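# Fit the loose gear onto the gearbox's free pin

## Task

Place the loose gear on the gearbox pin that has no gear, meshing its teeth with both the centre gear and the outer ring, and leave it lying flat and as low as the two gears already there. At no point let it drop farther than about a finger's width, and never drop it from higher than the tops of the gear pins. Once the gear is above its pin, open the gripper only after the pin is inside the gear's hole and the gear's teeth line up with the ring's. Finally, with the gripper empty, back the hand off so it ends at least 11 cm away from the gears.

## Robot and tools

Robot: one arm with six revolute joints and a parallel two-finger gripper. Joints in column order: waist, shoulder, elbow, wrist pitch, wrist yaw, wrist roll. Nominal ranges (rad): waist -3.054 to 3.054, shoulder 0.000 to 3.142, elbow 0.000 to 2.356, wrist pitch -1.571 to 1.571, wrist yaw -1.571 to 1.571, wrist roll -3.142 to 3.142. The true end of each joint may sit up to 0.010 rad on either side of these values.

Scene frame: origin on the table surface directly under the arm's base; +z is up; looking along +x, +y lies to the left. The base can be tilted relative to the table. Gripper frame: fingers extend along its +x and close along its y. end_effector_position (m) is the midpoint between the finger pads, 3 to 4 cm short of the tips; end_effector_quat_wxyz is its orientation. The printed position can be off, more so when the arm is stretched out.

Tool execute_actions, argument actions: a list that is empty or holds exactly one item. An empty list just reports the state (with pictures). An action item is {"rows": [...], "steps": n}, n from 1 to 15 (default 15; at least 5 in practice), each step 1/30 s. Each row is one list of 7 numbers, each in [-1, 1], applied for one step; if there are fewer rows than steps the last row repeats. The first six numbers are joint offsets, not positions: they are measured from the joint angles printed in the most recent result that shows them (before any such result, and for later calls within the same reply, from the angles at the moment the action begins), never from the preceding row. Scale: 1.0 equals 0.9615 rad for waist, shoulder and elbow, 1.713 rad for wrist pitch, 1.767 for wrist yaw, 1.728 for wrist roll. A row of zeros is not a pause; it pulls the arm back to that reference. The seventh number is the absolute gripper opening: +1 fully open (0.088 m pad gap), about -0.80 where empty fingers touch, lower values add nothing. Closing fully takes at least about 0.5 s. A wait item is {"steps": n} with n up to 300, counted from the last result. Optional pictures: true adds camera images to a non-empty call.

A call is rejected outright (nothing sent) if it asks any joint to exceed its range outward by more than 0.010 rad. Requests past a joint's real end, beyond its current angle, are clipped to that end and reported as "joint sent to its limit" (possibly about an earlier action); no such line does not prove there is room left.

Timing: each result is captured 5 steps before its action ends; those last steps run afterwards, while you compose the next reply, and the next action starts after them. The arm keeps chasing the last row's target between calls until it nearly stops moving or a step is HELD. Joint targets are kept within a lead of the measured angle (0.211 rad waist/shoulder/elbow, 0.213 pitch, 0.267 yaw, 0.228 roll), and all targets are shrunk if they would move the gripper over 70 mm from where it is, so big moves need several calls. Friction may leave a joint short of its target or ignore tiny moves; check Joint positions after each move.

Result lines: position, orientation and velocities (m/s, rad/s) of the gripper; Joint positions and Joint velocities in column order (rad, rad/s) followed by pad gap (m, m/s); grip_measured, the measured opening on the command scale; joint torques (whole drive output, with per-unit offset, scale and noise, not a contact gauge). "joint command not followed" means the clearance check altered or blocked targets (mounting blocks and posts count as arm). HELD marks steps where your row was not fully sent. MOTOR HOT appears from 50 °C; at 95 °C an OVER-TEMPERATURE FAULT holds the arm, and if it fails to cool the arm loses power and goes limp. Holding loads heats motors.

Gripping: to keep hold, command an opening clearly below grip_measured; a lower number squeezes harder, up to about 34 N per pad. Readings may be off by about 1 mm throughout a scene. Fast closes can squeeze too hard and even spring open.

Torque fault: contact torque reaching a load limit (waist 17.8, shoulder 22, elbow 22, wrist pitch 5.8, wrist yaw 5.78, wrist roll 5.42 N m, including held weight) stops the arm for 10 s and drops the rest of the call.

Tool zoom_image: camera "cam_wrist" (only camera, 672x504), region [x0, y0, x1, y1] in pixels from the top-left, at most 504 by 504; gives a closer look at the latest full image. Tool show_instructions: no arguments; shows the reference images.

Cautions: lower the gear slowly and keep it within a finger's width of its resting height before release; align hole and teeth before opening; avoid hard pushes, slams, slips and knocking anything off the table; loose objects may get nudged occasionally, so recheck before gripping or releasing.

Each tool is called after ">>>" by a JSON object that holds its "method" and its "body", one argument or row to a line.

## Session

>>> {"method": "show_instructions", "body": {

}}

>>> {"method": "execute_actions", "body": {
  "actions": []
}}

Reference images for this scene: manual page 1, manual page 2, manual page 3, manual page 4.

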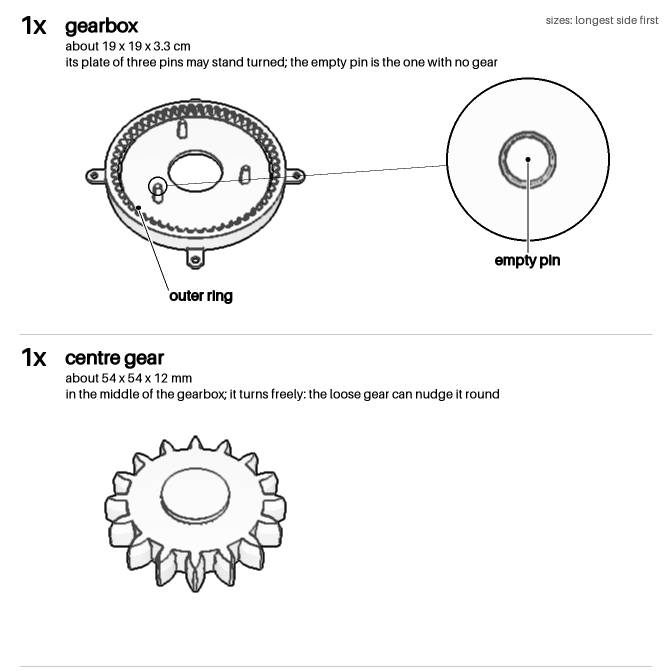

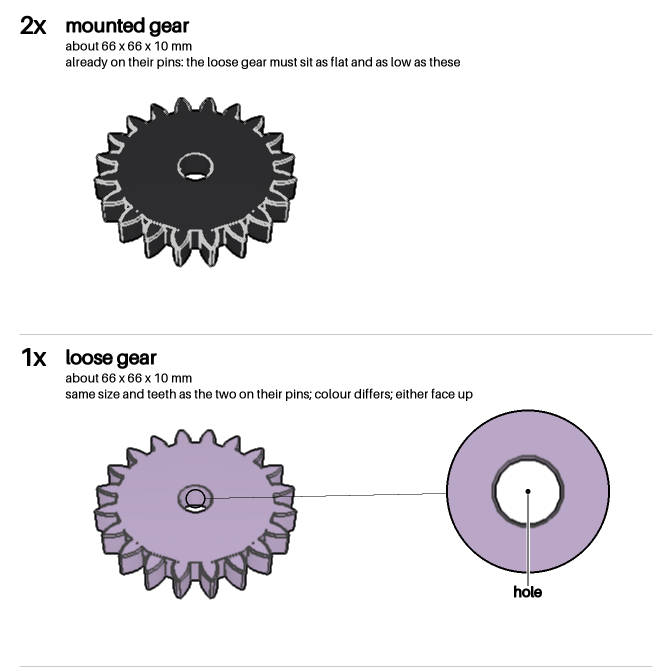

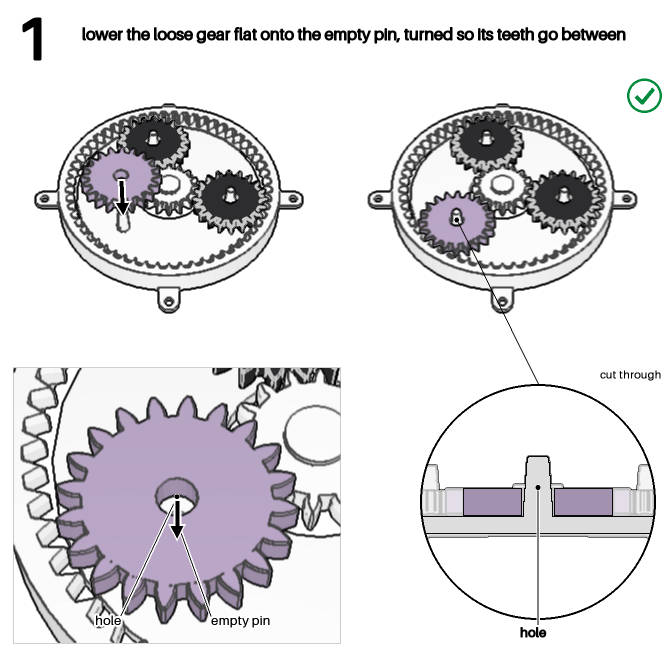

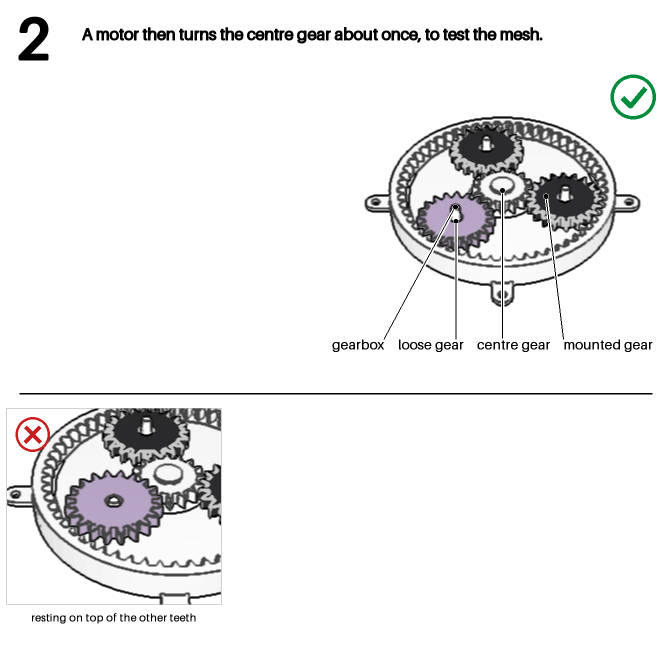

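Scene clock: 0.00 s of 4147.00 s.
end_effector_position=(+0.3118, +0.0692, +0.4285) grip_measured=+0.851 end_effector_quat_wxyz=(+0.996, -0.034, -0.029, +0.072) end_effector_velocity=(-0.000, +0.000, -0.002) end_effector_angular_velocity=(-0.009, +0.006, +0.004)
Joint positions: [ 0.012  0.85   0.658  0.255  0.018 -0.008  0.081]
Joint velocities: [-0.002 -0.002 -0.002 -0.007 -0.007 -0.007 -0.   ]
Joint torques (N m, as the arm reports them, + toward a larger angle): no reading
Motor temperatures (°C, as the motors report them): [25 27 26 26 25 23]
Heat: hottest shoulder 27 °C (+0.0 °C/min).

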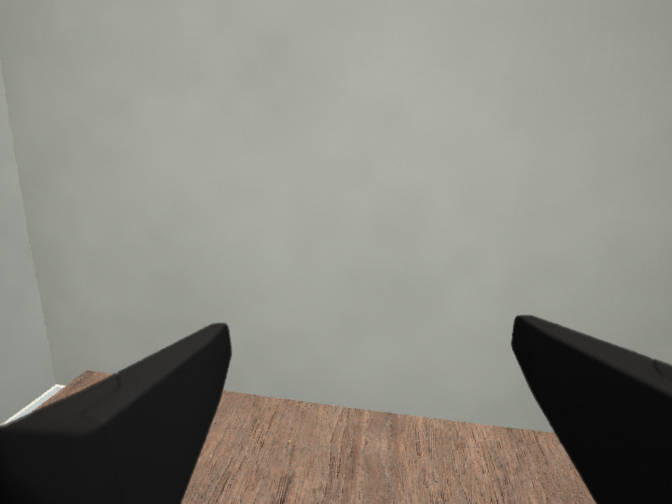

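I'll move to the same viewing pose as in scene 1.

>>> {"method": "execute_actions", "body": {
  "actions": [
    {"rows":[[-0.038,0.022,-0.02,-0.66,-0.026,0.024,1]],"steps":15}
  ]
}}

>>> {"method": "execute_actions", "body": {
  "actions": [
    {"steps":16}
  ],
  "pictures": true
}}

Scene clock: 0.43 s of 4147.00 s.
end_effector_position=(+0.2814, +0.0518, +0.2929) grip_measured=+1.000 end_effector_quat_wxyz=(+0.955, -0.033, +0.288, +0.058) end_effector_velocity=(-0.223, -0.051, -0.342) end_effector_angular_velocity=(-0.221, +1.866, -0.121)
Joint positions: [-0.022  0.867  0.65  -0.361 -0.021  0.028  0.088]
Joint velocities: [-0.012 -0.002 -0.002 -1.883 -0.022  0.007  0.   ]
Joint torques (N m, as the arm reports them, + toward a larger angle): [-0.48 -2.07  6.22  1.5  -0.13  0.16]
Motor temperatures (°C, as the motors report them): [25 27 26 26 25 23]
Heat: hottest shoulder 27 °C (+0.0 °C/min).
Steps of this call (steps 1 to 3: nothing new was sent; steps 4 to 13: the first 10 steps of this action). Readings (joint positions):
4: [0.006 0.850 0.658 0.210 0.008 0.000]
5: [-0.003 0.850 0.659 0.149 -0.001 0.009]
7: [-0.015 0.858 0.656 0.014 -0.011 0.019]
11: [-0.021 0.867 0.650 -0.238 -0.020 0.026]
13: the state above

Scene clock: 0.97 s of 4147.00 s.
end_effector_position=(+0.2003, +0.0365, +0.2186) grip_measured=+1.000 end_effector_quat_wxyz=(+0.852, -0.043, +0.520, +0.039) end_effector_velocity=(-0.009, -0.001, -0.004) end_effector_angular_velocity=(-0.003, +0.047, +0.004)
Joint positions: [-0.022  0.867  0.645 -0.868 -0.022  0.029  0.088]
Joint velocities: [-0.002 -0.002  0.002 -0.051 -0.007 -0.007  0.   ]
Joint torques (N m, as the arm reports them, + toward a larger angle): [-0.49 -1.5   6.12  0.9  -0.15  0.15]
Motor temperatures (°C, as the motors report them): [25 27 26 26 25 23]
Heat: hottest shoulder 27 °C (+0.0 °C/min).
Kept back: nothing.
Steps of this call (steps 1 to 5: the last 5 steps of your previous action; steps 6 to 16: the robot went on to your last target). Readings (joint positions):
1: [-0.022 0.867 0.650 -0.424 -0.021 0.028]
2: [-0.022 0.867 0.650 -0.487 -0.022 0.028]
4: [-0.022 0.867 0.650 -0.612 -0.022 0.029]
8: [-0.022 0.867 0.646 -0.810 -0.022 0.029]
16: the state above

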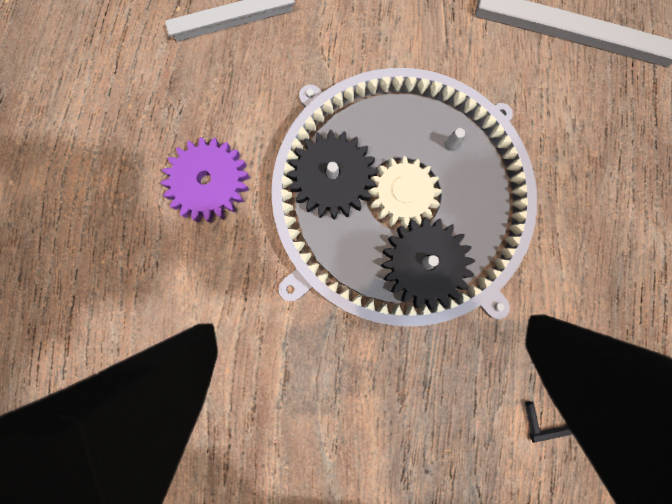

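>>> {"method": "execute_actions", "body": {
  "actions": [
    {"rows":[[0.08,0.2,0.2,0,0,0.2,1],[0.12,0.3,0.3,0,0,0.3,1],[0.16,0.4,0.4,0,0,0.4,1],[0.338,1,0.55,0.03,-0.019,1,1]],"steps":15}
  ]
}}

>>> {"method": "execute_actions", "body": {
  "actions": [
    {"steps":12}
  ]
}}

Scene clock: 1.57 s of 4147.00 s.
end_effector_position=(+0.2966, +0.1559, +0.2566) grip_measured=+1.000 end_effector_quat_wxyz=(+0.823, +0.151, +0.548, +0.010) end_effector_velocity=(+0.185, +0.171, -0.231) end_effector_angular_velocity=(+0.472, +1.121, -1.585)
Joint positions: [ 0.284  1.407  1.131 -0.812 -0.051  0.665  0.088]
Joint velocities: [ 0.271  1.58   0.764  0.007 -0.007  2.015  0.   ]
Joint torques (N m, as the arm reports them, + toward a larger angle): [-0.75 -1.85  4.92  0.38 -0.03  0.17]
Motor temperatures (°C, as the motors report them): [25 27 26 26 25 23]
Heat: hottest shoulder 27 °C (+0.0 °C/min).
Steps of this call (steps 1 to 8: the robot went on to your last target; steps 9 to 18: the first 10 steps of this action). Readings (joint positions):
9: [-0.009 0.903 0.676 -0.894 -0.022 0.091]
10: [0.017 0.960 0.726 -0.890 -0.022 0.160]
12: [0.090 1.082 0.840 -0.854 -0.022 0.284]
16: [0.254 1.297 1.057 -0.824 -0.048 0.531]
18: the state above

Scene clock: 1.97 s of 4147.00 s.
end_effector_position=(+0.3004, +0.1555, +0.1356) grip_measured=+1.000 end_effector_quat_wxyz=(+0.634, +0.361, +0.602, -0.324) end_effector_velocity=(+0.012, +0.007, +0.012) end_effector_angular_velocity=(+0.158, +0.013, -2.009)
Joint positions: [ 0.3    1.818  1.165 -0.818 -0.051  1.466  0.088]
Joint velocities: [-0.002 -0.002  0.046 -0.007 -0.007  2.015  0.   ]
Joint torques (N m, as the arm reports them, + toward a larger angle): [-0.23 -6.11  6.42  0.56 -0.08  0.16]
Motor temperatures (°C, as the motors report them): [25 27 27 26 25 23]
Heat: hottest shoulder 27 °C (+0.0 °C/min).
Kept back: nothing.
Steps of this call (steps 1 to 5: the last 5 steps of your previous action; steps 6 to 12: the robot went on to your last target). Readings (joint positions):
1: [0.291 1.459 1.149 -0.812 -0.051 0.731]
2: [0.294 1.514 1.158 -0.812 -0.051 0.798]
4: [0.297 1.630 1.164 -0.812 -0.051 0.932]
8: [0.299 1.801 1.163 -0.818 -0.051 1.200]
12: the state above

>>> {"method": "execute_actions", "body": {
  "actions": [
    {"rows":[[0,0.05,0,0.02,0,0.169,1],[0,0.1,0,0.04,0,0.169,1],[0,0.15,-0.01,0.06,0,0.169,1],[0,0.2,-0.013,0.08,0,0.169,1],[0,0.25,-0.015,0.098,0,0.169,1]],"steps":15}
  ]
}}

>>> {"method": "execute_actions", "body": {
  "actions": [
    {"steps":8}
  ],
  "pictures": true
}}

Scene clock: 2.43 s of 4147.00 s.
end_effector_position=(+0.3043, +0.1526, +0.0601) grip_measured=+1.000 end_effector_quat_wxyz=(+0.561, +0.420, +0.564, -0.438) end_effector_velocity=(-0.005, -0.008, -0.055) end_effector_angular_velocity=(-0.029, +0.043, -0.013)
Joint positions: [ 0.3    2.048  1.149 -0.668 -0.051  1.752  0.088]
Joint velocities: [-0.002  0.144 -0.046  0.139  0.007  0.007  0.   ]
Joint torques (N m, as the arm reports them, + toward a larger angle): [-0.59 -7.62  5.09  0.81  0.1   0.14]
Motor temperatures (°C, as the motors report them): [25 27 27 26 25 23]
Heat: hottest shoulder 27 °C (+0.0 °C/min).
Steps of this call (steps 1 to 4: the robot went on to your last target; steps 5 to 14: the first 10 steps of this action). Readings (joint positions):
5: [0.300 1.823 1.166 -0.813 -0.051 1.702]
6: [0.300 1.835 1.166 -0.797 -0.051 1.718]
8: [0.300 1.889 1.166 -0.742 -0.051 1.736]
12: [0.300 2.026 1.158 -0.676 -0.051 1.750]
14: the state above

Scene clock: 2.70 s of 4147.00 s.
end_effector_position=(+0.3068, +0.1537, +0.0593) grip_measured=+1.000 end_effector_quat_wxyz=(+0.562, +0.424, +0.561, -0.435) end_effector_velocity=(+0.001, +0.001, +0.002) end_effector_angular_velocity=(+0.012, -0.008, +0.006)
Joint positions: [ 0.3    2.05   1.149 -0.654 -0.051  1.754  0.088]
Joint velocities: [-0.002 -0.007 -0.002  0.007 -0.007 -0.007  0.   ]
Joint torques (N m, as the arm reports them, + toward a larger angle): [-0.54 -6.72  4.83  0.41  0.09  0.16]
Motor temperatures (°C, as the motors report them): [25 27 27 26 25 23]
Heat: hottest shoulder 27 °C (+0.0 °C/min).
Kept back: nothing.
Steps of this call (steps 1 to 5: the last 5 steps of your previous action; steps 6 to 8: the robot went on to your last target). Readings (joint positions):
1: [0.300 2.050 1.149 -0.663 -0.051 1.753]
2: [0.300 2.050 1.149 -0.658 -0.051 1.753]
4: [0.300 2.050 1.149 -0.654 -0.051 1.753]
8: the state above

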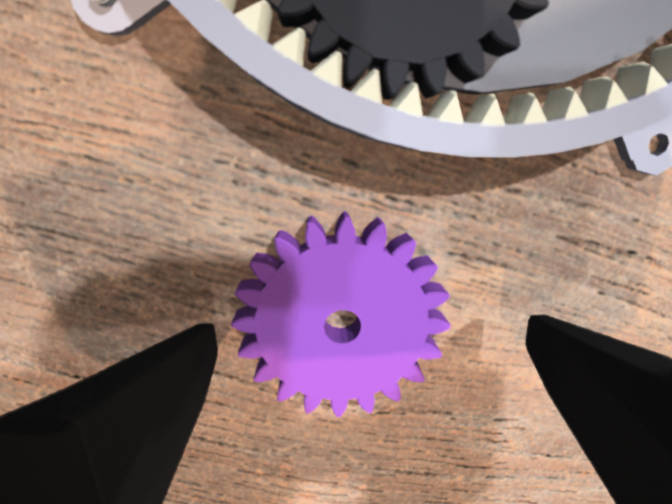

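>>> {"method": "execute_actions", "body": {
  "actions": [
    {"rows":[[0.007,0.02,0.026,0.012,0,-0.066,1],[0.007,0.03,0.026,0.018,0,-0.066,1],[0.007,0.04,0.026,0.024,0,-0.066,1],[0.007,0.055,0.026,0.031,0,-0.066,1],[0.007,0.069,0.026,0.031,0,-0.066,1],[0.007,0.069,0.026,0.031,0,-0.066,1],[0.007,0.069,0.026,0.031,0,-0.066,0.9],[0.007,0.069,0.026,0.031,0,-0.066,0.8],[0.007,0.069,0.026,0.031,0,-0.066,0.7]],"steps":15}
  ]
}}

>>> {"method": "execute_actions", "body": {
  "actions": [
    {"steps":6}
  ],
  "pictures": true
}}

Scene clock: 3.27 s of 4147.00 s.
end_effector_position=(+0.3148, +0.1582, +0.0460) grip_measured=+0.812 end_effector_quat_wxyz=(+0.587, +0.396, +0.582, -0.398) end_effector_velocity=(+0.006, +0.002, -0.014) end_effector_angular_velocity=(+0.016, -0.016, +0.036)
Joint positions: [ 0.304  2.101  1.166 -0.606 -0.051  1.647  0.079]
Joint velocities: [-0.002  0.042 -0.002  0.066 -0.007 -0.037 -0.073]
Joint torques (N m, as the arm reports them, + toward a larger angle): [-0.27 -6.53  5.53  0.45  0.1  -0.12]
Motor temperatures (°C, as the motors report them): [25 27 27 26 25 23]
Heat: hottest shoulder 27 °C (+0.0 °C/min).
Steps of this call (steps 1 to 7: the robot went on to your last target; steps 8 to 17: the first 10 steps of this action). Readings (joint positions):
8: [0.300 2.051 1.150 -0.651 -0.051 1.729]
9: [0.301 2.054 1.152 -0.644 -0.051 1.703]
11: [0.302 2.065 1.159 -0.624 -0.051 1.672]
15: [0.304 2.093 1.166 -0.609 -0.051 1.650]
17: the state above

Scene clock: 3.47 s of 4147.00 s.
end_effector_position=(+0.3150, +0.1583, +0.0456) grip_measured=+0.712 end_effector_quat_wxyz=(+0.588, +0.396, +0.583, -0.397) end_effector_velocity=(+0.000, +0.000, -0.001) end_effector_angular_velocity=(+0.008, +0.001, +0.005)
Joint positions: [ 0.304  2.102  1.166 -0.604 -0.051  1.644  0.074]
Joint velocities: [-0.002  0.002 -0.002  0.007 -0.007 -0.007 -0.006]
Joint torques (N m, as the arm reports them, + toward a larger angle): [-0.31 -6.2   5.59  0.49  0.07 -0.09]
Motor temperatures (°C, as the motors report them): [25 27 27 26 25 23]
Heat: hottest shoulder 27 °C (+0.0 °C/min).
Kept back: nothing.
Steps of this call (steps 1 to 5: the last 5 steps of your previous action; step 6: the robot went on to your last target). Readings (joint positions):
1: [0.304 2.101 1.166 -0.604 -0.051 1.646]
2: [0.304 2.101 1.166 -0.604 -0.051 1.645]
4: [0.304 2.101 1.166 -0.604 -0.051 1.645]
6: the state above

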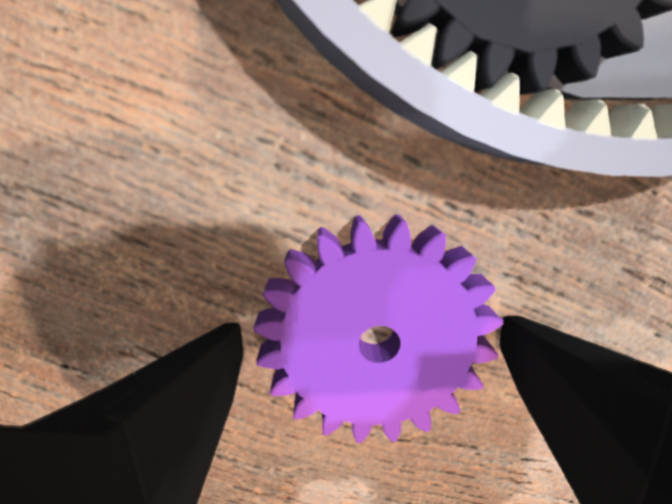

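>>> {"method": "execute_actions", "body": {
  "actions": [
    {"rows":[[0,0,-0.017,0,0,0,0.7],[0,0,-0.017,0,0,0,0.68],[0,0,-0.017,0,0,0,0.65],[0,0,-0.017,0,0,0,0.62],[0,0,-0.017,0,0,0,0.59],[0,0,-0.017,0,0,0,0.56],[0,0,-0.017,0,0,0,0.52],[0,0,-0.017,0,0,0,0.48],[0,0,-0.017,0,0,0,0.44],[0,0,-0.017,0,0,0,0.4],[0,0,-0.017,0,0,0,0.35],[0,0,-0.017,0,0,0,0.3]],"steps":15}
  ]
}}

>>> {"method": "execute_actions", "body": {
  "actions": [
    {"rows":[[0,-0.025,0.012,-0.01,0,0,0.3],[0,-0.04,0.02,-0.022,0,0,0.3],[0,-0.055,0.028,-0.036,0,0,0.3],[0,-0.07,0.036,-0.05,0,0,0.3],[0,-0.085,0.044,-0.064,0,0,0.3],[0,-0.1,0.052,-0.078,0,0,0.3],[0,-0.115,0.06,-0.092,0,0,0.3],[0,-0.135,0.07,-0.106,0,0,0.3]],"steps":15}
  ],
  "pictures": true
}}

Scene clock: 4.07 s of 4147.00 s.
end_effector_position=(+0.3144, +0.1580, +0.0450) grip_measured=+0.538 end_effector_quat_wxyz=(+0.588, +0.396, +0.583, -0.397) end_effector_velocity=(-0.002, +0.002, -0.001) end_effector_angular_velocity=(+0.021, +0.007, +0.005)
Joint positions: [ 0.304  2.102  1.162 -0.601 -0.051  1.644  0.065]
Joint velocities: [-0.002 -0.002 -0.007  0.007 -0.022 -0.007  0.001]
Joint torques (N m, as the arm reports them, + toward a larger angle): [-0.53 -7.82  2.93  0.02  0.09  0.04]
Motor temperatures (°C, as the motors report them): [25 27 27 26 25 23]
Heat: hottest shoulder 27 °C (+0.0 °C/min).
Steps of this call (steps 1 to 8: the robot went on to your last target; steps 9 to 18: the first 10 steps of this action). Readings (joint positions):
9: [0.304 2.102 1.166 -0.603 -0.051 1.644]
10: [0.304 2.102 1.165 -0.603 -0.051 1.644]
12: [0.304 2.102 1.164 -0.602 -0.051 1.644]
16: [0.304 2.102 1.163 -0.601 -0.051 1.644]
18: the state above

Scene clock: 4.57 s of 4147.00 s.
end_effector_position=(+0.3121, +0.1596, +0.0874) grip_measured=+0.538 end_effector_quat_wxyz=(+0.587, +0.394, +0.584, -0.399) end_effector_velocity=(+0.050, +0.035, +0.159) end_effector_angular_velocity=(+0.144, -0.280, +0.024)
Joint positions: [ 0.304  2.002  1.21  -0.754 -0.051  1.644  0.065]
Joint velocities: [-0.002 -0.359  0.198 -0.242 -0.007 -0.007 -0.   ]
Joint torques (N m, as the arm reports them, + toward a larger angle): [-0.57 -8.12  5.61 -0.1   0.08  0.02]
Motor temperatures (°C, as the motors report them): [25 27 27 26 25 23]
Heat: hottest shoulder 27 °C (+0.0 °C/min).
Steps of this call (steps 1 to 5: the last 5 steps of your previous action; steps 6 to 15: the first 10 steps of this action, its rows measured from where the robot was after step 5). Readings (joint positions):
5: [0.304 2.102 1.162 -0.601 -0.051 1.644]
6: [0.304 2.101 1.162 -0.602 -0.051 1.644]
7: [0.304 2.098 1.163 -0.612 -0.051 1.644]
9: [0.304 2.084 1.167 -0.646 -0.051 1.644]
13: [0.304 2.030 1.196 -0.726 -0.051 1.644]
15: the state above

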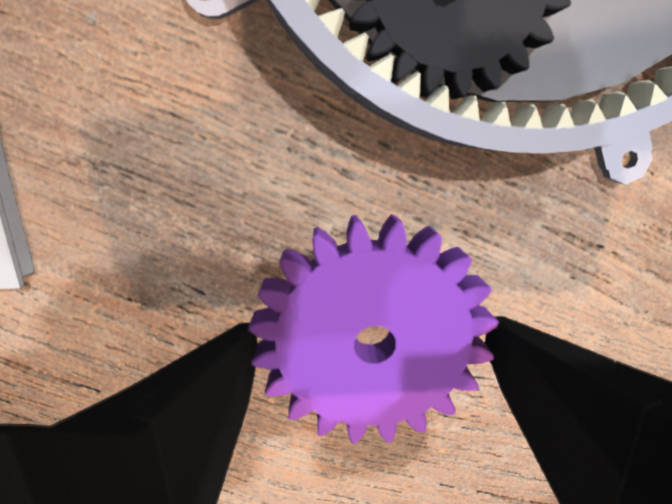

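>>> {"method": "execute_actions", "body": {
  "actions": [
    {"rows":[[-0.03,-0.02,0.015,-0.012,0,-0.04,0.3],[-0.07,-0.015,0.02,-0.012,0,-0.09,0.3],[-0.12,-0.008,0.025,-0.012,0,-0.14,0.3],[-0.17,0,0.03,-0.01,0,-0.19,0.3],[-0.22,0.008,0.035,-0.01,0,-0.24,0.3],[-0.27,0.016,0.04,-0.01,0,-0.29,0.3],[-0.32,0.024,0.045,-0.008,-0.009,-0.34,0.3],[-0.37,0.032,0.05,-0.008,-0.009,-0.39,0.3],[-0.42,0.04,0.055,-0.006,-0.009,-0.44,0.3],[-0.47,0.048,0.055,-0.006,-0.009,-0.49,0.3],[-0.51,0.056,0.055,-0.006,-0.009,-0.54,0.3],[-0.55,0.064,0.055,-0.006,-0.009,-0.58,0.3],[-0.581,0.073,0.055,-0.006,-0.009,-0.618,0.3]],"steps":15}
  ]
}}

>>> {"method": "execute_actions", "body": {
  "actions": [
    {"steps":16}
  ],
  "pictures": true
}}

Scene clock: 5.17 s of 4147.00 s.
end_effector_position=(+0.3568, +0.0504, +0.0991) grip_measured=+0.538 end_effector_quat_wxyz=(+0.639, +0.328, +0.618, -0.320) end_effector_velocity=(+0.095, -0.520, -0.014) end_effector_angular_velocity=(-0.051, -0.017, +0.531)
Joint positions: [-0.032  2.014  1.25  -0.766 -0.058  1.07   0.065]
Joint velocities: [-1.468  0.212  0.105  0.037 -0.022 -2.    -0.   ]
Joint torques (N m, as the arm reports them, + toward a larger angle): [-0.8  -6.1   6.07  0.32 -0.13 -0.11]
Motor temperatures (°C, as the motors report them): [25 27 27 26 25 23]
Heat: hottest shoulder 27 °C (+0.0 °C/min).
Steps of this call (steps 1 to 5: the last 5 steps of your previous action; steps 6 to 8: the robot went on to your last target; steps 9 to 18: the first 10 steps of this action). Readings (joint positions):
9: [0.302 1.984 1.223 -0.778 -0.051 1.628]
10: [0.294 1.984 1.223 -0.778 -0.052 1.590]
12: [0.248 1.984 1.223 -0.778 -0.054 1.472]
16: [0.067 2.001 1.240 -0.770 -0.056 1.204]
18: the state above

Scene clock: 5.70 s of 4147.00 s.
end_effector_position=(+0.3562, -0.0295, +0.0905) grip_measured=+0.538 end_effector_quat_wxyz=(+0.669, +0.238, +0.663, -0.239) end_effector_velocity=(-0.005, +0.001, +0.000) end_effector_angular_velocity=(+0.009, +0.021, +0.033)
Joint positions: [-0.255  2.059  1.255 -0.765 -0.062  0.583  0.065]
Joint velocities: [-0.002 -0.002 -0.002 -0.022 -0.007 -0.037  0.   ]
Joint torques (N m, as the arm reports them, + toward a larger angle): [-0.59 -6.45  6.31  0.47 -0.13 -0.12]
Motor temperatures (°C, as the motors report them): [25 27 27 26 25 23]
Heat: hottest shoulder 27 °C (+0.0 °C/min).
Kept back: nothing.
Steps of this call (steps 1 to 5: the last 5 steps of your previous action; steps 6 to 16: the robot went on to your last target). Readings (joint positions):
1: [-0.080 2.022 1.252 -0.766 -0.059 1.004]
2: [-0.126 2.029 1.254 -0.765 -0.059 0.938]
4: [-0.205 2.044 1.255 -0.765 -0.059 0.805]
8: [-0.258 2.058 1.255 -0.765 -0.059 0.633]
16: the state above

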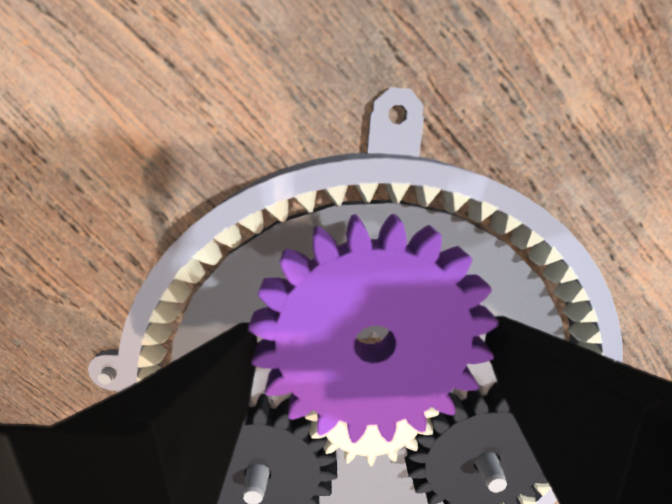

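>>> {"method": "execute_actions", "body": {
  "actions": [
    {"rows":[[0.006,0.025,-0.012,0.008,0,0,0.3],[0.006,0.038,-0.017,0.018,0,0,0.3]],"steps":15}
  ],
  "pictures": true
}}

>>> {"method": "zoom_image", "body": {
  "camera": "cam_wrist",
  "region": [335,305,415,385]
}}

Scene clock: 6.27 s of 4147.00 s.
end_effector_position=(+0.3568, -0.0291, +0.0813) grip_measured=+0.538 end_effector_quat_wxyz=(+0.668, +0.236, +0.664, -0.238) end_effector_velocity=(+0.001, -0.000, +0.000) end_effector_angular_velocity=(-0.008, -0.006, +0.010)
Joint positions: [-0.252  2.082  1.248 -0.739 -0.062  0.58   0.065]
Joint velocities: [ 0.002 -0.002 -0.002  0.007  0.007 -0.007 -0.   ]
Joint torques (N m, as the arm reports them, + toward a larger angle): [-0.35 -6.49  3.9   0.57  0.05  0.12]
Motor temperatures (°C, as the motors report them): [25 27 27 26 25 23]
Heat: hottest shoulder 27 °C (+0.0 °C/min).
Steps of this call (steps 1 to 7: the robot went on to your last target; steps 8 to 17: the first 10 steps of this action). Readings (joint positions):
8: [-0.255 2.060 1.255 -0.764 -0.062 0.580]
9: [-0.255 2.063 1.255 -0.757 -0.062 0.580]
11: [-0.254 2.072 1.254 -0.744 -0.062 0.580]
15: [-0.252 2.081 1.248 -0.740 -0.062 0.580]
17: the state above

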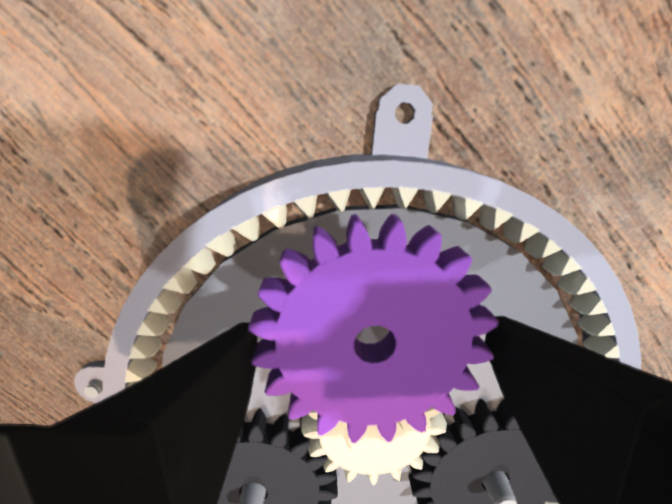

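Region (335, 305, 415, 385) of cam_wrist's 672x504 image, scaled by 6.300, with more detail than that image has.

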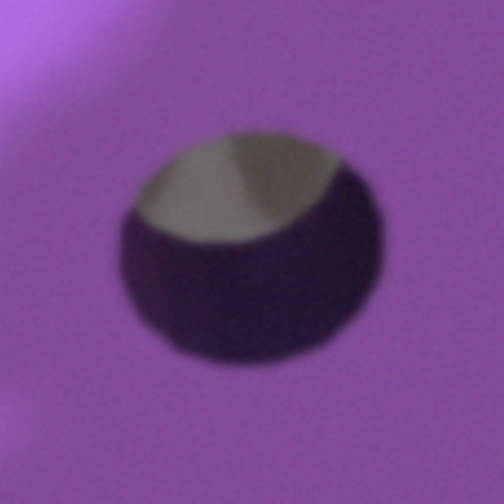

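>>> {"method": "execute_actions", "body": {
  "actions": [
    {"rows":[[-0.007,0.02,0,0.01,0,0,0.3]],"steps":15}
  ],
  "pictures": true
}}

>>> {"method": "zoom_image", "body": {
  "camera": "cam_wrist",
  "region": [335,305,415,385]
}}

Scene clock: 6.77 s of 4147.00 s.
end_effector_position=(+0.3592, -0.0308, +0.0800) grip_measured=+0.537 end_effector_quat_wxyz=(+0.671, +0.238, +0.661, -0.238) end_effector_velocity=(+0.004, -0.002, +0.001) end_effector_angular_velocity=(+0.005, -0.023, +0.002)
Joint positions: [-0.256  2.086  1.248 -0.725 -0.062  0.58   0.065]
Joint velocities: [-0.007 -0.002 -0.002  0.022 -0.007 -0.007 -0.   ]
Joint torques (N m, as the arm reports them, + toward a larger angle): [-0.96 -6.45  5.15  0.58  0.04  0.03]
Motor temperatures (°C, as the motors report them): [25 28 27 26 25 23]
Heat: hottest shoulder 28 °C (+8.9 °C/min).
Steps of this call (steps 1 to 5: the last 5 steps of your previous action; steps 6 to 15: the first 10 steps of this action). Readings (joint positions):
6: [-0.252 2.082 1.248 -0.735 -0.062 0.580]
7: [-0.252 2.083 1.248 -0.731 -0.062 0.580]
9: [-0.254 2.084 1.248 -0.727 -0.062 0.580]
13: [-0.256 2.086 1.248 -0.725 -0.062 0.580]
15: the state above

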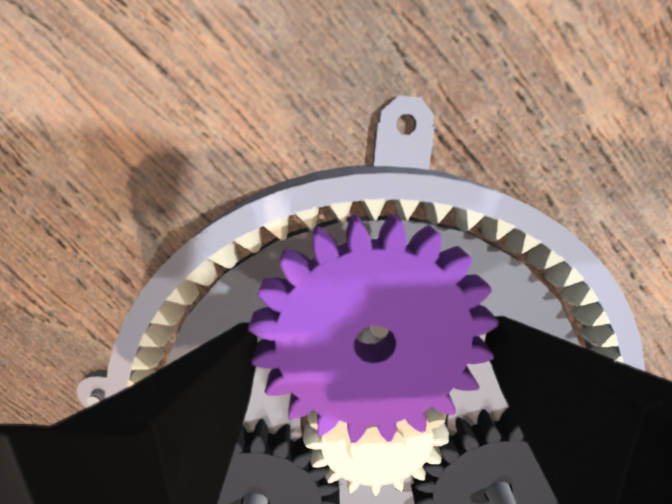

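Region (335, 305, 415, 385) of cam_wrist's 672x504 image, scaled by 6.300, with more detail than that image has.

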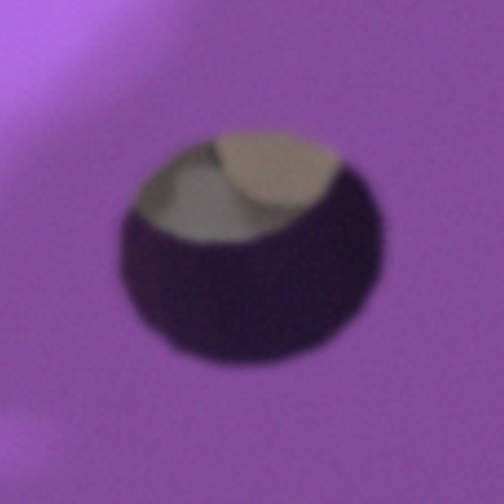

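>>> {"method": "execute_actions", "body": {
  "actions": [
    {"rows":[[-0.009,0,0,-0.004,0,0,0.3],[-0.009,0,0,-0.004,0,0,0.3],[-0.009,0,-0.016,-0.004,0,0,0.3]],"steps":15}
  ]
}}

>>> {"method": "execute_actions", "body": {
  "actions": [
    {"steps":5}
  ],
  "pictures": true
}}

>>> {"method": "zoom_image", "body": {
  "camera": "cam_wrist",
  "region": [335,305,415,385]
}}

Scene clock: 7.33 s of 4147.00 s.
end_effector_position=(+0.3565, -0.0329, +0.0792) grip_measured=+0.537 end_effector_quat_wxyz=(+0.668, +0.240, +0.662, -0.241) end_effector_velocity=(-0.006, +0.001, -0.002) end_effector_angular_velocity=(+0.009, +0.016, +0.004)
Joint positions: [-0.262  2.086  1.243 -0.729 -0.062  0.58   0.065]
Joint velocities: [-0.002 -0.002 -0.012 -0.007 -0.007 -0.007 -0.   ]
Joint torques (N m, as the arm reports them, + toward a larger angle): [-0.88 -7.95  3.76  0.09  0.05  0.02]
Motor temperatures (°C, as the motors report them): [25 28 27 26 25 23]
Heat: hottest shoulder 28 °C (+8.2 °C/min).
Steps of this call (steps 1 to 5: the last 5 steps of your previous action; steps 6 to 7: the robot went on to your last target; steps 8 to 17: the first 10 steps of this action). Readings (joint positions):
8: [-0.256 2.086 1.248 -0.725 -0.062 0.580]
9: [-0.257 2.086 1.248 -0.725 -0.062 0.580]
11: [-0.260 2.086 1.247 -0.726 -0.062 0.580]
15: [-0.262 2.086 1.244 -0.729 -0.062 0.580]
17: the state above

Scene clock: 7.50 s of 4147.00 s.
end_effector_position=(+0.3564, -0.0329, +0.0791) grip_measured=+0.537 end_effector_quat_wxyz=(+0.667, +0.240, +0.663, -0.241) end_effector_velocity=(-0.004, -0.001, -0.001) end_effector_angular_velocity=(+0.009, +0.011, -0.001)
Joint positions: [-0.262  2.086  1.243 -0.729 -0.062  0.58   0.065]
Joint velocities: [-0.007 -0.002 -0.007 -0.007 -0.007 -0.007 -0.   ]
Joint torques (N m, as the arm reports them, + toward a larger angle): [-0.93 -7.95  3.74  0.07  0.05  0.02]
Motor temperatures (°C, as the motors report them): [25 28 27 26 25 23]
Heat: hottest shoulder 28 °C (+8.0 °C/min).
Kept back: nothing.
Steps of this call (steps 1 to 5: the last 5 steps of your previous action). Readings (joint positions):
1: [-0.262 2.086 1.243 -0.729 -0.062 0.580]
2: [-0.262 2.086 1.243 -0.729 -0.062 0.580]
4: [-0.262 2.086 1.243 -0.729 -0.062 0.580]
5: the state above

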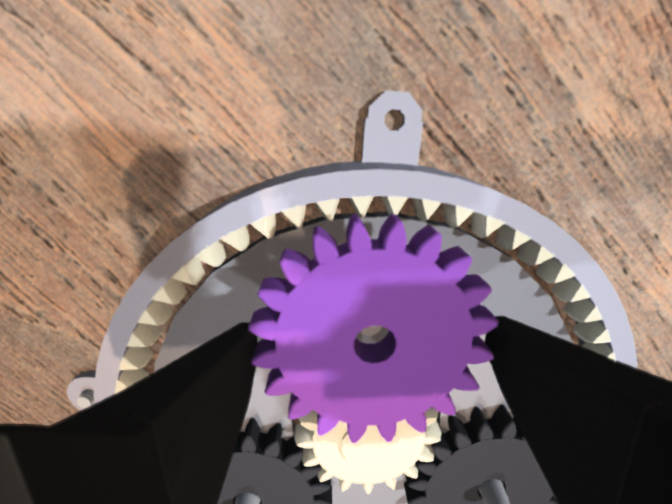

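Region (335, 305, 415, 385) of cam_wrist's 672x504 image, scaled by 6.300, with more detail than that image has.

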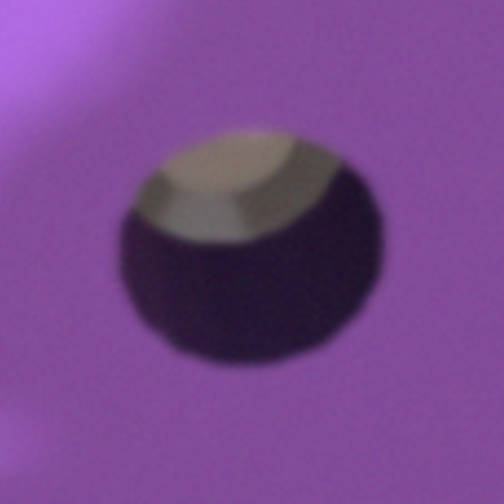

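>>> {"method": "execute_actions", "body": {
  "actions": [
    {"rows":[[0.004,0.018,-0.012,0.004,0,0,0.3],[0.004,0.022,-0.014,0.007,0,0,0.3],[0.004,0.026,-0.016,0.01,0,0,0.3],[0.004,0.029,-0.0185,0.014,0,0,0.3]],"steps":15}
  ]
}}

>>> {"method": "execute_actions", "body": {
  "actions": [
    {"steps":5}
  ],
  "pictures": true
}}

>>> {"method": "zoom_image", "body": {
  "camera": "cam_wrist",
  "region": [275,180,475,380]
}}

Scene clock: 8.00 s of 4147.00 s.
end_effector_position=(+0.3562, -0.0328, +0.0730) grip_measured=+0.537 end_effector_quat_wxyz=(+0.667, +0.239, +0.663, -0.241) end_effector_velocity=(-0.000, -0.000, -0.003) end_effector_angular_velocity=(-0.007, +0.003, +0.010)
Joint positions: [-0.261  2.099  1.235 -0.709 -0.062  0.58   0.065]
Joint velocities: [ 0.002  0.007 -0.002  0.007  0.007 -0.007  0.   ]
Joint torques (N m, as the arm reports them, + toward a larger angle): [-0.45 -6.52  3.79  0.58  0.04  0.01]
Motor temperatures (°C, as the motors report them): [25 28 27 26 25 23]
Heat: hottest shoulder 28 °C (+7.5 °C/min).
Steps of this call (steps 1 to 5: the robot went on to your last target; steps 6 to 15: the first 10 steps of this action). Readings (joint positions):
6: [-0.262 2.086 1.243 -0.729 -0.062 0.580]
7: [-0.262 2.086 1.242 -0.728 -0.062 0.580]
9: [-0.262 2.089 1.240 -0.719 -0.062 0.580]
13: [-0.261 2.098 1.236 -0.711 -0.062 0.580]
15: the state above

Scene clock: 8.17 s of 4147.00 s.
end_effector_position=(+0.3562, -0.0329, +0.0728) grip_measured=+0.537 end_effector_quat_wxyz=(+0.667, +0.239, +0.663, -0.241) end_effector_velocity=(-0.005, +0.001, +0.000) end_effector_angular_velocity=(+0.010, +0.021, +0.003)
Joint positions: [-0.261  2.1    1.235 -0.708 -0.062  0.58   0.065]
Joint velocities: [-0.002 -0.002 -0.002 -0.022 -0.007 -0.007  0.   ]
Joint torques (N m, as the arm reports them, + toward a larger angle): [-0.38 -6.44  3.78  0.57  0.06  0.03]
Motor temperatures (°C, as the motors report them): [25 28 27 26 25 23]
Heat: hottest shoulder 28 °C (+7.3 °C/min).
Kept back: nothing.
Steps of this call (steps 1 to 5: the last 5 steps of your previous action). Readings (joint positions):
1: [-0.261 2.100 1.235 -0.709 -0.062 0.580]
2: [-0.261 2.100 1.235 -0.709 -0.062 0.580]
4: [-0.261 2.100 1.235 -0.708 -0.062 0.580]
5: the state above

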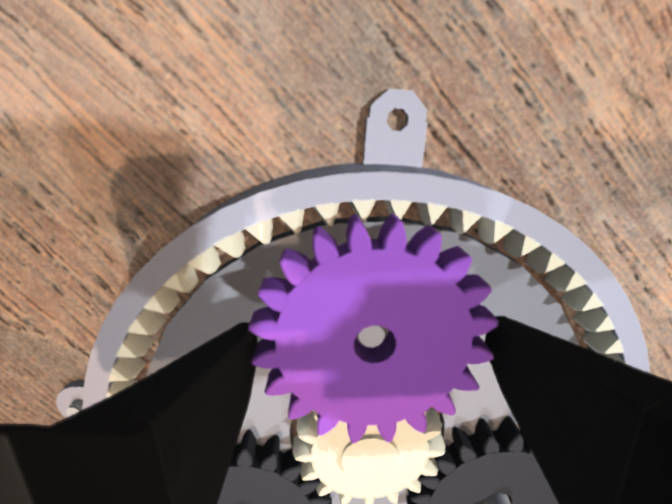

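Region (275, 180, 475, 380) of cam_wrist's 672x504 image, scaled by 2.520, with more detail than that image has.

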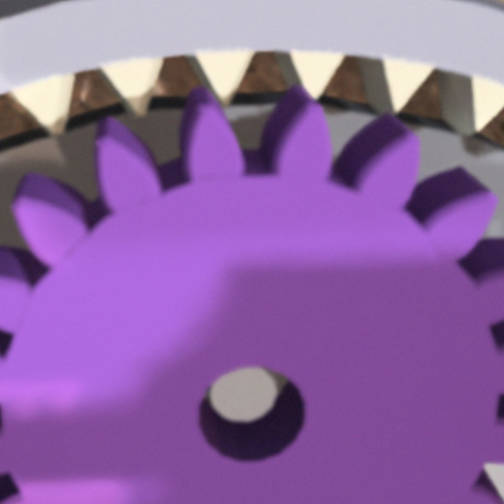

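>>> {"method": "execute_actions", "body": {
  "actions": [
    {"rows":[[0.005,0.017,-0.012,0.004,0,-0.02,0.3],[0.005,0.02,-0.013,0.006,0,-0.02,0.3],[0.005,0.023,-0.015,0.009,0,-0.02,0.3],[0.005,0.025,-0.016,0.0115,0,-0.02,0.3]],"steps":15}
  ],
  "pictures": true
}}

>>> {"method": "zoom_image", "body": {
  "camera": "cam_wrist",
  "region": [275,180,475,380]
}}

Scene clock: 8.87 s of 4147.00 s.
end_effector_position=(+0.3567, -0.0324, +0.0686) grip_measured=+0.537 end_effector_quat_wxyz=(+0.672, +0.229, +0.666, -0.230) end_effector_velocity=(-0.001, +0.000, -0.002) end_effector_angular_velocity=(+0.007, +0.002, +0.034)
Joint positions: [-0.259  2.109  1.23  -0.692 -0.062  0.551  0.065]
Joint velocities: [-0.002  0.002 -0.007  0.007 -0.007 -0.037 -0.   ]
Joint torques (N m, as the arm reports them, + toward a larger angle): [-0.4  -6.44  3.65  0.58  0.03 -0.1 ]
Motor temperatures (°C, as the motors report them): [25 28 27 26 25 23]
Heat: hottest shoulder 28 °C (+6.8 °C/min).
Steps of this call (steps 1 to 11: the robot went on to your last target; steps 12 to 21: the first 10 steps of this action). Readings (joint positions):
12: [-0.261 2.100 1.235 -0.707 -0.062 0.574]
13: [-0.261 2.100 1.234 -0.705 -0.062 0.567]
15: [-0.260 2.103 1.233 -0.698 -0.062 0.558]
19: [-0.259 2.108 1.230 -0.692 -0.062 0.552]
21: the state above

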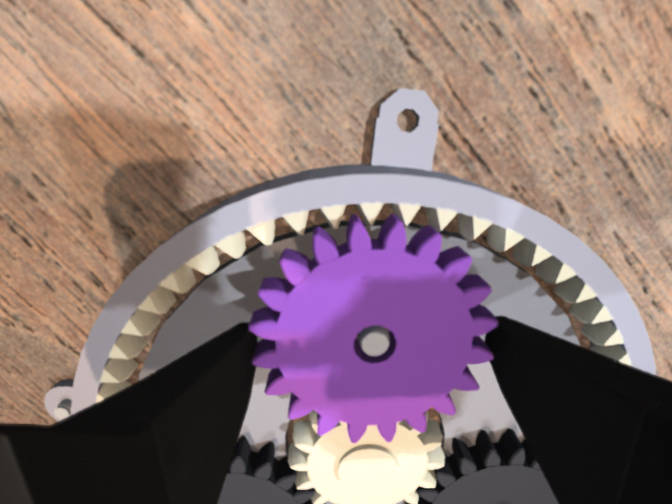

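Region (275, 180, 475, 380) of cam_wrist's 672x504 image, scaled by 2.520, with more detail than that image has.

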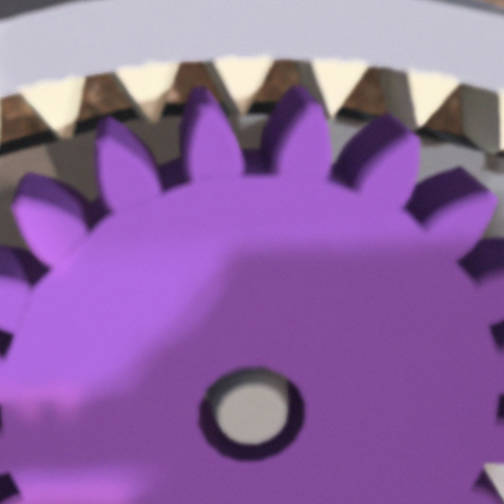

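>>> {"method": "execute_actions", "body": {
  "actions": [
    {"rows":[[0.004,0.016,-0.012,0.002,0,0.007,0.3],[0.004,0.019,-0.013,0.004,0,0.007,0.3],[0.004,0.022,-0.015,0.007,0,0.007,0.3],[0.004,0.025,-0.017,0.009,0,0.007,0.3],[0.004,0.028,-0.018,0.012,0,0.007,0.3],[0.004,0.031,-0.02,0.015,0,0.007,0.3]],"steps":15}
  ]
}}

>>> {"method": "execute_actions", "body": {
  "actions": [
    {"steps":5}
  ],
  "pictures": true
}}

>>> {"method": "zoom_image", "body": {
  "camera": "cam_wrist",
  "region": [240,190,510,460]
}}

Scene clock: 9.37 s of 4147.00 s.
end_effector_position=(+0.3569, -0.0326, +0.0626) grip_measured=+0.537 end_effector_quat_wxyz=(+0.672, +0.231, +0.665, -0.232) end_effector_velocity=(-0.002, +0.004, -0.004) end_effector_angular_velocity=(+0.023, +0.005, +0.009)
Joint positions: [-0.258  2.122  1.223 -0.67  -0.061  0.559  0.065]
Joint velocities: [ 0.002  0.007 -0.007  0.007 -0.022 -0.007 -0.   ]
Joint torques (N m, as the arm reports them, + toward a larger angle): [-0.36 -6.33  3.39  0.45  0.01  0.15]
Motor temperatures (°C, as the motors report them): [25 28 27 26 25 23]
Heat: hottest shoulder 28 °C (+6.4 °C/min).
Steps of this call (steps 1 to 5: the last 5 steps of your previous action; steps 6 to 15: the first 10 steps of this action). Readings (joint positions):
6: [-0.259 2.109 1.229 -0.691 -0.062 0.550]
7: [-0.259 2.109 1.229 -0.690 -0.062 0.551]
9: [-0.258 2.112 1.227 -0.685 -0.062 0.555]
13: [-0.258 2.120 1.223 -0.672 -0.061 0.558]
15: the state above

Scene clock: 9.53 s of 4147.00 s.
end_effector_position=(+0.3568, -0.0326, +0.0624) grip_measured=+0.537 end_effector_quat_wxyz=(+0.671, +0.231, +0.665, -0.233) end_effector_velocity=(-0.001, +0.002, -0.002) end_effector_angular_velocity=(+0.022, -0.000, +0.005)
Joint positions: [-0.258  2.122  1.222 -0.668 -0.061  0.559  0.065]
Joint velocities: [-0.002  0.002 -0.007  0.007 -0.022 -0.007 -0.   ]
Joint torques (N m, as the arm reports them, + toward a larger angle): [-0.39 -6.23  3.48  0.48 -0.01  0.15]
Motor temperatures (°C, as the motors report them): [25 28 27 26 25 23]
Heat: hottest shoulder 28 °C (+6.3 °C/min).
Kept back: nothing.
Steps of this call (steps 1 to 5: the last 5 steps of your previous action). Readings (joint positions):
1: [-0.258 2.122 1.223 -0.669 -0.061 0.559]
2: [-0.258 2.122 1.222 -0.669 -0.061 0.559]
4: [-0.258 2.122 1.222 -0.669 -0.061 0.559]
5: the state above

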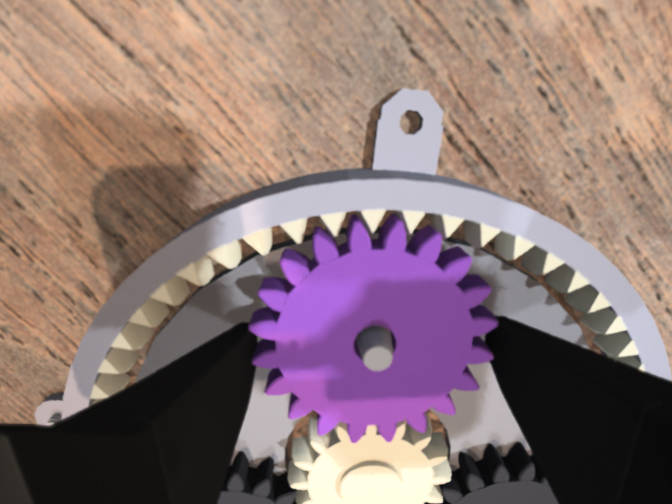

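Region (240, 190, 510, 460) of cam_wrist's 672x504 image, scaled by 1.867, with more detail than that image has.

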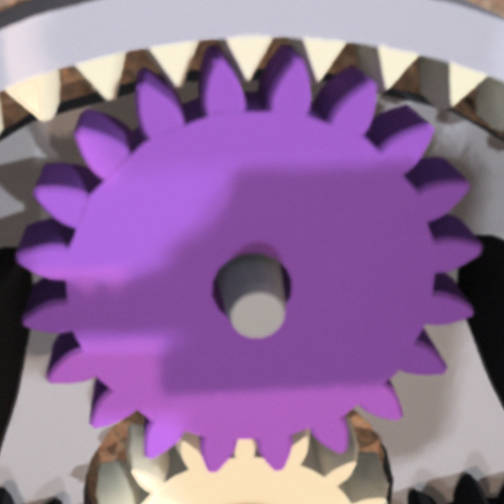

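The teeth are meshing. I'll lower the last few millimetres and release.

>>> {"method": "execute_actions", "body": {
  "actions": [
    {"rows":[[0.002,0.017,-0.012,0.002,0,0,0.3],[0.002,0.02,-0.013,0.004,0,0,0.3],[0.002,0.023,-0.015,0.006,0,0,0.3],[0.002,0.026,-0.017,0.008,0,0,0.3],[0.002,0.028,-0.018,0.01,0,0,0.3],[0.002,0.03,-0.019,0.012,0,0,0.3]],"steps":14}
  ]
}}

>>> {"method": "execute_actions", "body": {
  "actions": [
    {"rows":[[0,0,0,0,0,0,0.45],[0,0,0,0,0,0,0.52],[0,0,0,0,0,0,0.58],[0,0,0,0,0,0,0.66]],"steps":14}
  ],
  "pictures": true
}}

Scene clock: 10.03 s of 4147.00 s.
end_effector_position=(+0.3574, -0.0327, +0.0590) grip_measured=+0.537 end_effector_quat_wxyz=(+0.673, +0.231, +0.663, -0.232) end_effector_velocity=(-0.014, +0.007, -0.041) end_effector_angular_velocity=(+0.046, +0.086, +0.009)
Joint positions: [-0.258  2.129  1.216 -0.652 -0.062  0.559  0.065]
Joint velocities: [ 0.007  0.11  -0.017  0.037 -0.037 -0.007 -0.   ]
Joint torques (N m, as the arm reports them, + toward a larger angle): [-0.48 -6.46  3.33  0.49  0.13  0.04]
Motor temperatures (°C, as the motors report them): [25 28 27 26 25 23]
Heat: hottest shoulder 28 °C (+6.0 °C/min).
Steps of this call (steps 1 to 6: the robot went on to your last target; steps 7 to 15: the first 9 steps of this action). Readings (joint positions):
7: [-0.258 2.122 1.222 -0.668 -0.061 0.559]
8: [-0.258 2.123 1.221 -0.667 -0.061 0.559]
10: [-0.258 2.125 1.220 -0.665 -0.061 0.559]
14: [-0.258 2.126 1.217 -0.655 -0.062 0.559]
15: the state above

Scene clock: 10.50 s of 4147.00 s.
end_effector_position=(+0.3570, -0.0327, +0.0582) grip_measured=+0.638 end_effector_quat_wxyz=(+0.672, +0.231, +0.664, -0.232) end_effector_velocity=(-0.002, -0.001, +0.000) end_effector_angular_velocity=(+0.008, +0.006, -0.000)
Joint positions: [-0.258  2.132  1.216 -0.651 -0.062  0.559  0.07 ]
Joint velocities: [-0.007 -0.002 -0.002 -0.007 -0.007 -0.007  0.012]
Joint torques (N m, as the arm reports them, + toward a larger angle): [-0.71 -8.06  4.82  0.35  0.04  0.02]
Motor temperatures (°C, as the motors report them): [25 28 27 26 25 23]
Heat: hottest shoulder 28 °C (+5.7 °C/min).
Steps of this call (steps 1 to 5: the last 5 steps of your previous action; steps 6 to 14: the first 9 steps of this action, its rows measured from where the robot was after step 5). Readings (joint positions):
5: [-0.258 2.132 1.216 -0.651 -0.062 0.559]
6: [-0.258 2.132 1.216 -0.651 -0.062 0.559]
7: [-0.258 2.132 1.216 -0.651 -0.062 0.559]
9: [-0.258 2.132 1.216 -0.651 -0.062 0.559]
13: [-0.258 2.132 1.216 -0.651 -0.062 0.559]
14: the state above

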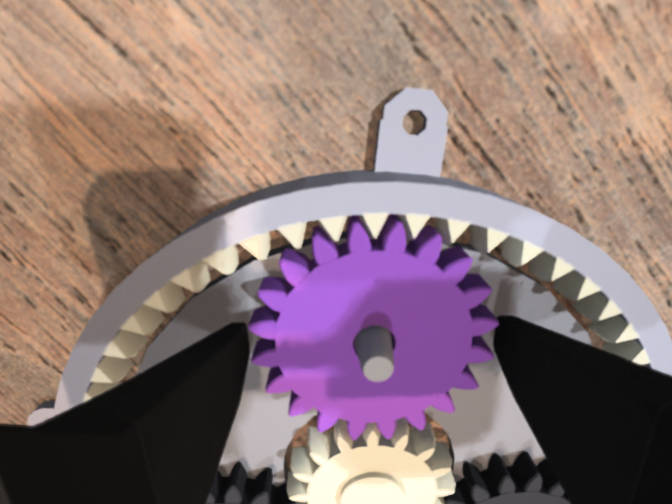

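>>> {"method": "execute_actions", "body": {
  "actions": []
}}

>>> {"method": "zoom_image", "body": {
  "camera": "cam_wrist",
  "region": [230,200,520,490]
}}

Scene clock: 10.67 s of 4147.00 s.
end_effector_position=(+0.3570, -0.0327, +0.0582) grip_measured=+0.656 end_effector_quat_wxyz=(+0.672, +0.231, +0.664, -0.232) end_effector_velocity=(+0.001, -0.002, +0.001) end_effector_angular_velocity=(+0.006, -0.009, +0.001)
Joint positions: [-0.258  2.132  1.216 -0.651 -0.062  0.559  0.071]
Joint velocities: [-0.007 -0.002 -0.002  0.007 -0.007 -0.007  0.002]
Joint torques (N m, as the arm reports them, + toward a larger angle): [-0.72 -7.98  4.78  0.34  0.06  0.04]
Motor temperatures (°C, as the motors report them): [25 28 27 26 25 23]
Heat: hottest shoulder 28 °C (+5.6 °C/min).
Kept back: nothing.
Steps of this call (steps 1 to 5: the last 5 steps of your previous action). Readings (joint positions):
1: [-0.258 2.132 1.216 -0.651 -0.062 0.559]
2: [-0.258 2.132 1.216 -0.651 -0.062 0.559]
4: [-0.258 2.132 1.216 -0.651 -0.062 0.559]
5: the state above

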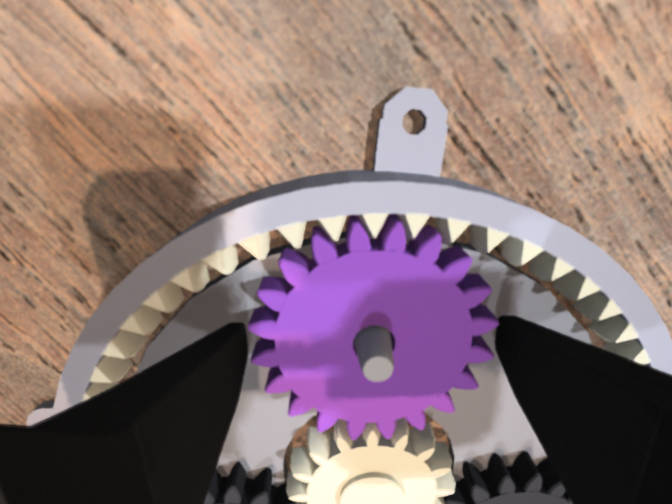

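Region (230, 200, 520, 490) of cam_wrist's 672x504 image, scaled by 1.738, with more detail than that image has.

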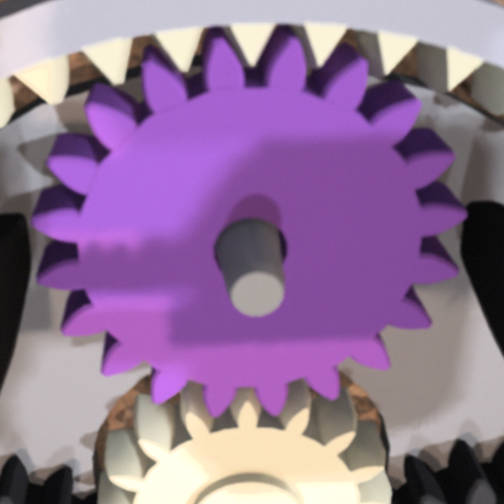

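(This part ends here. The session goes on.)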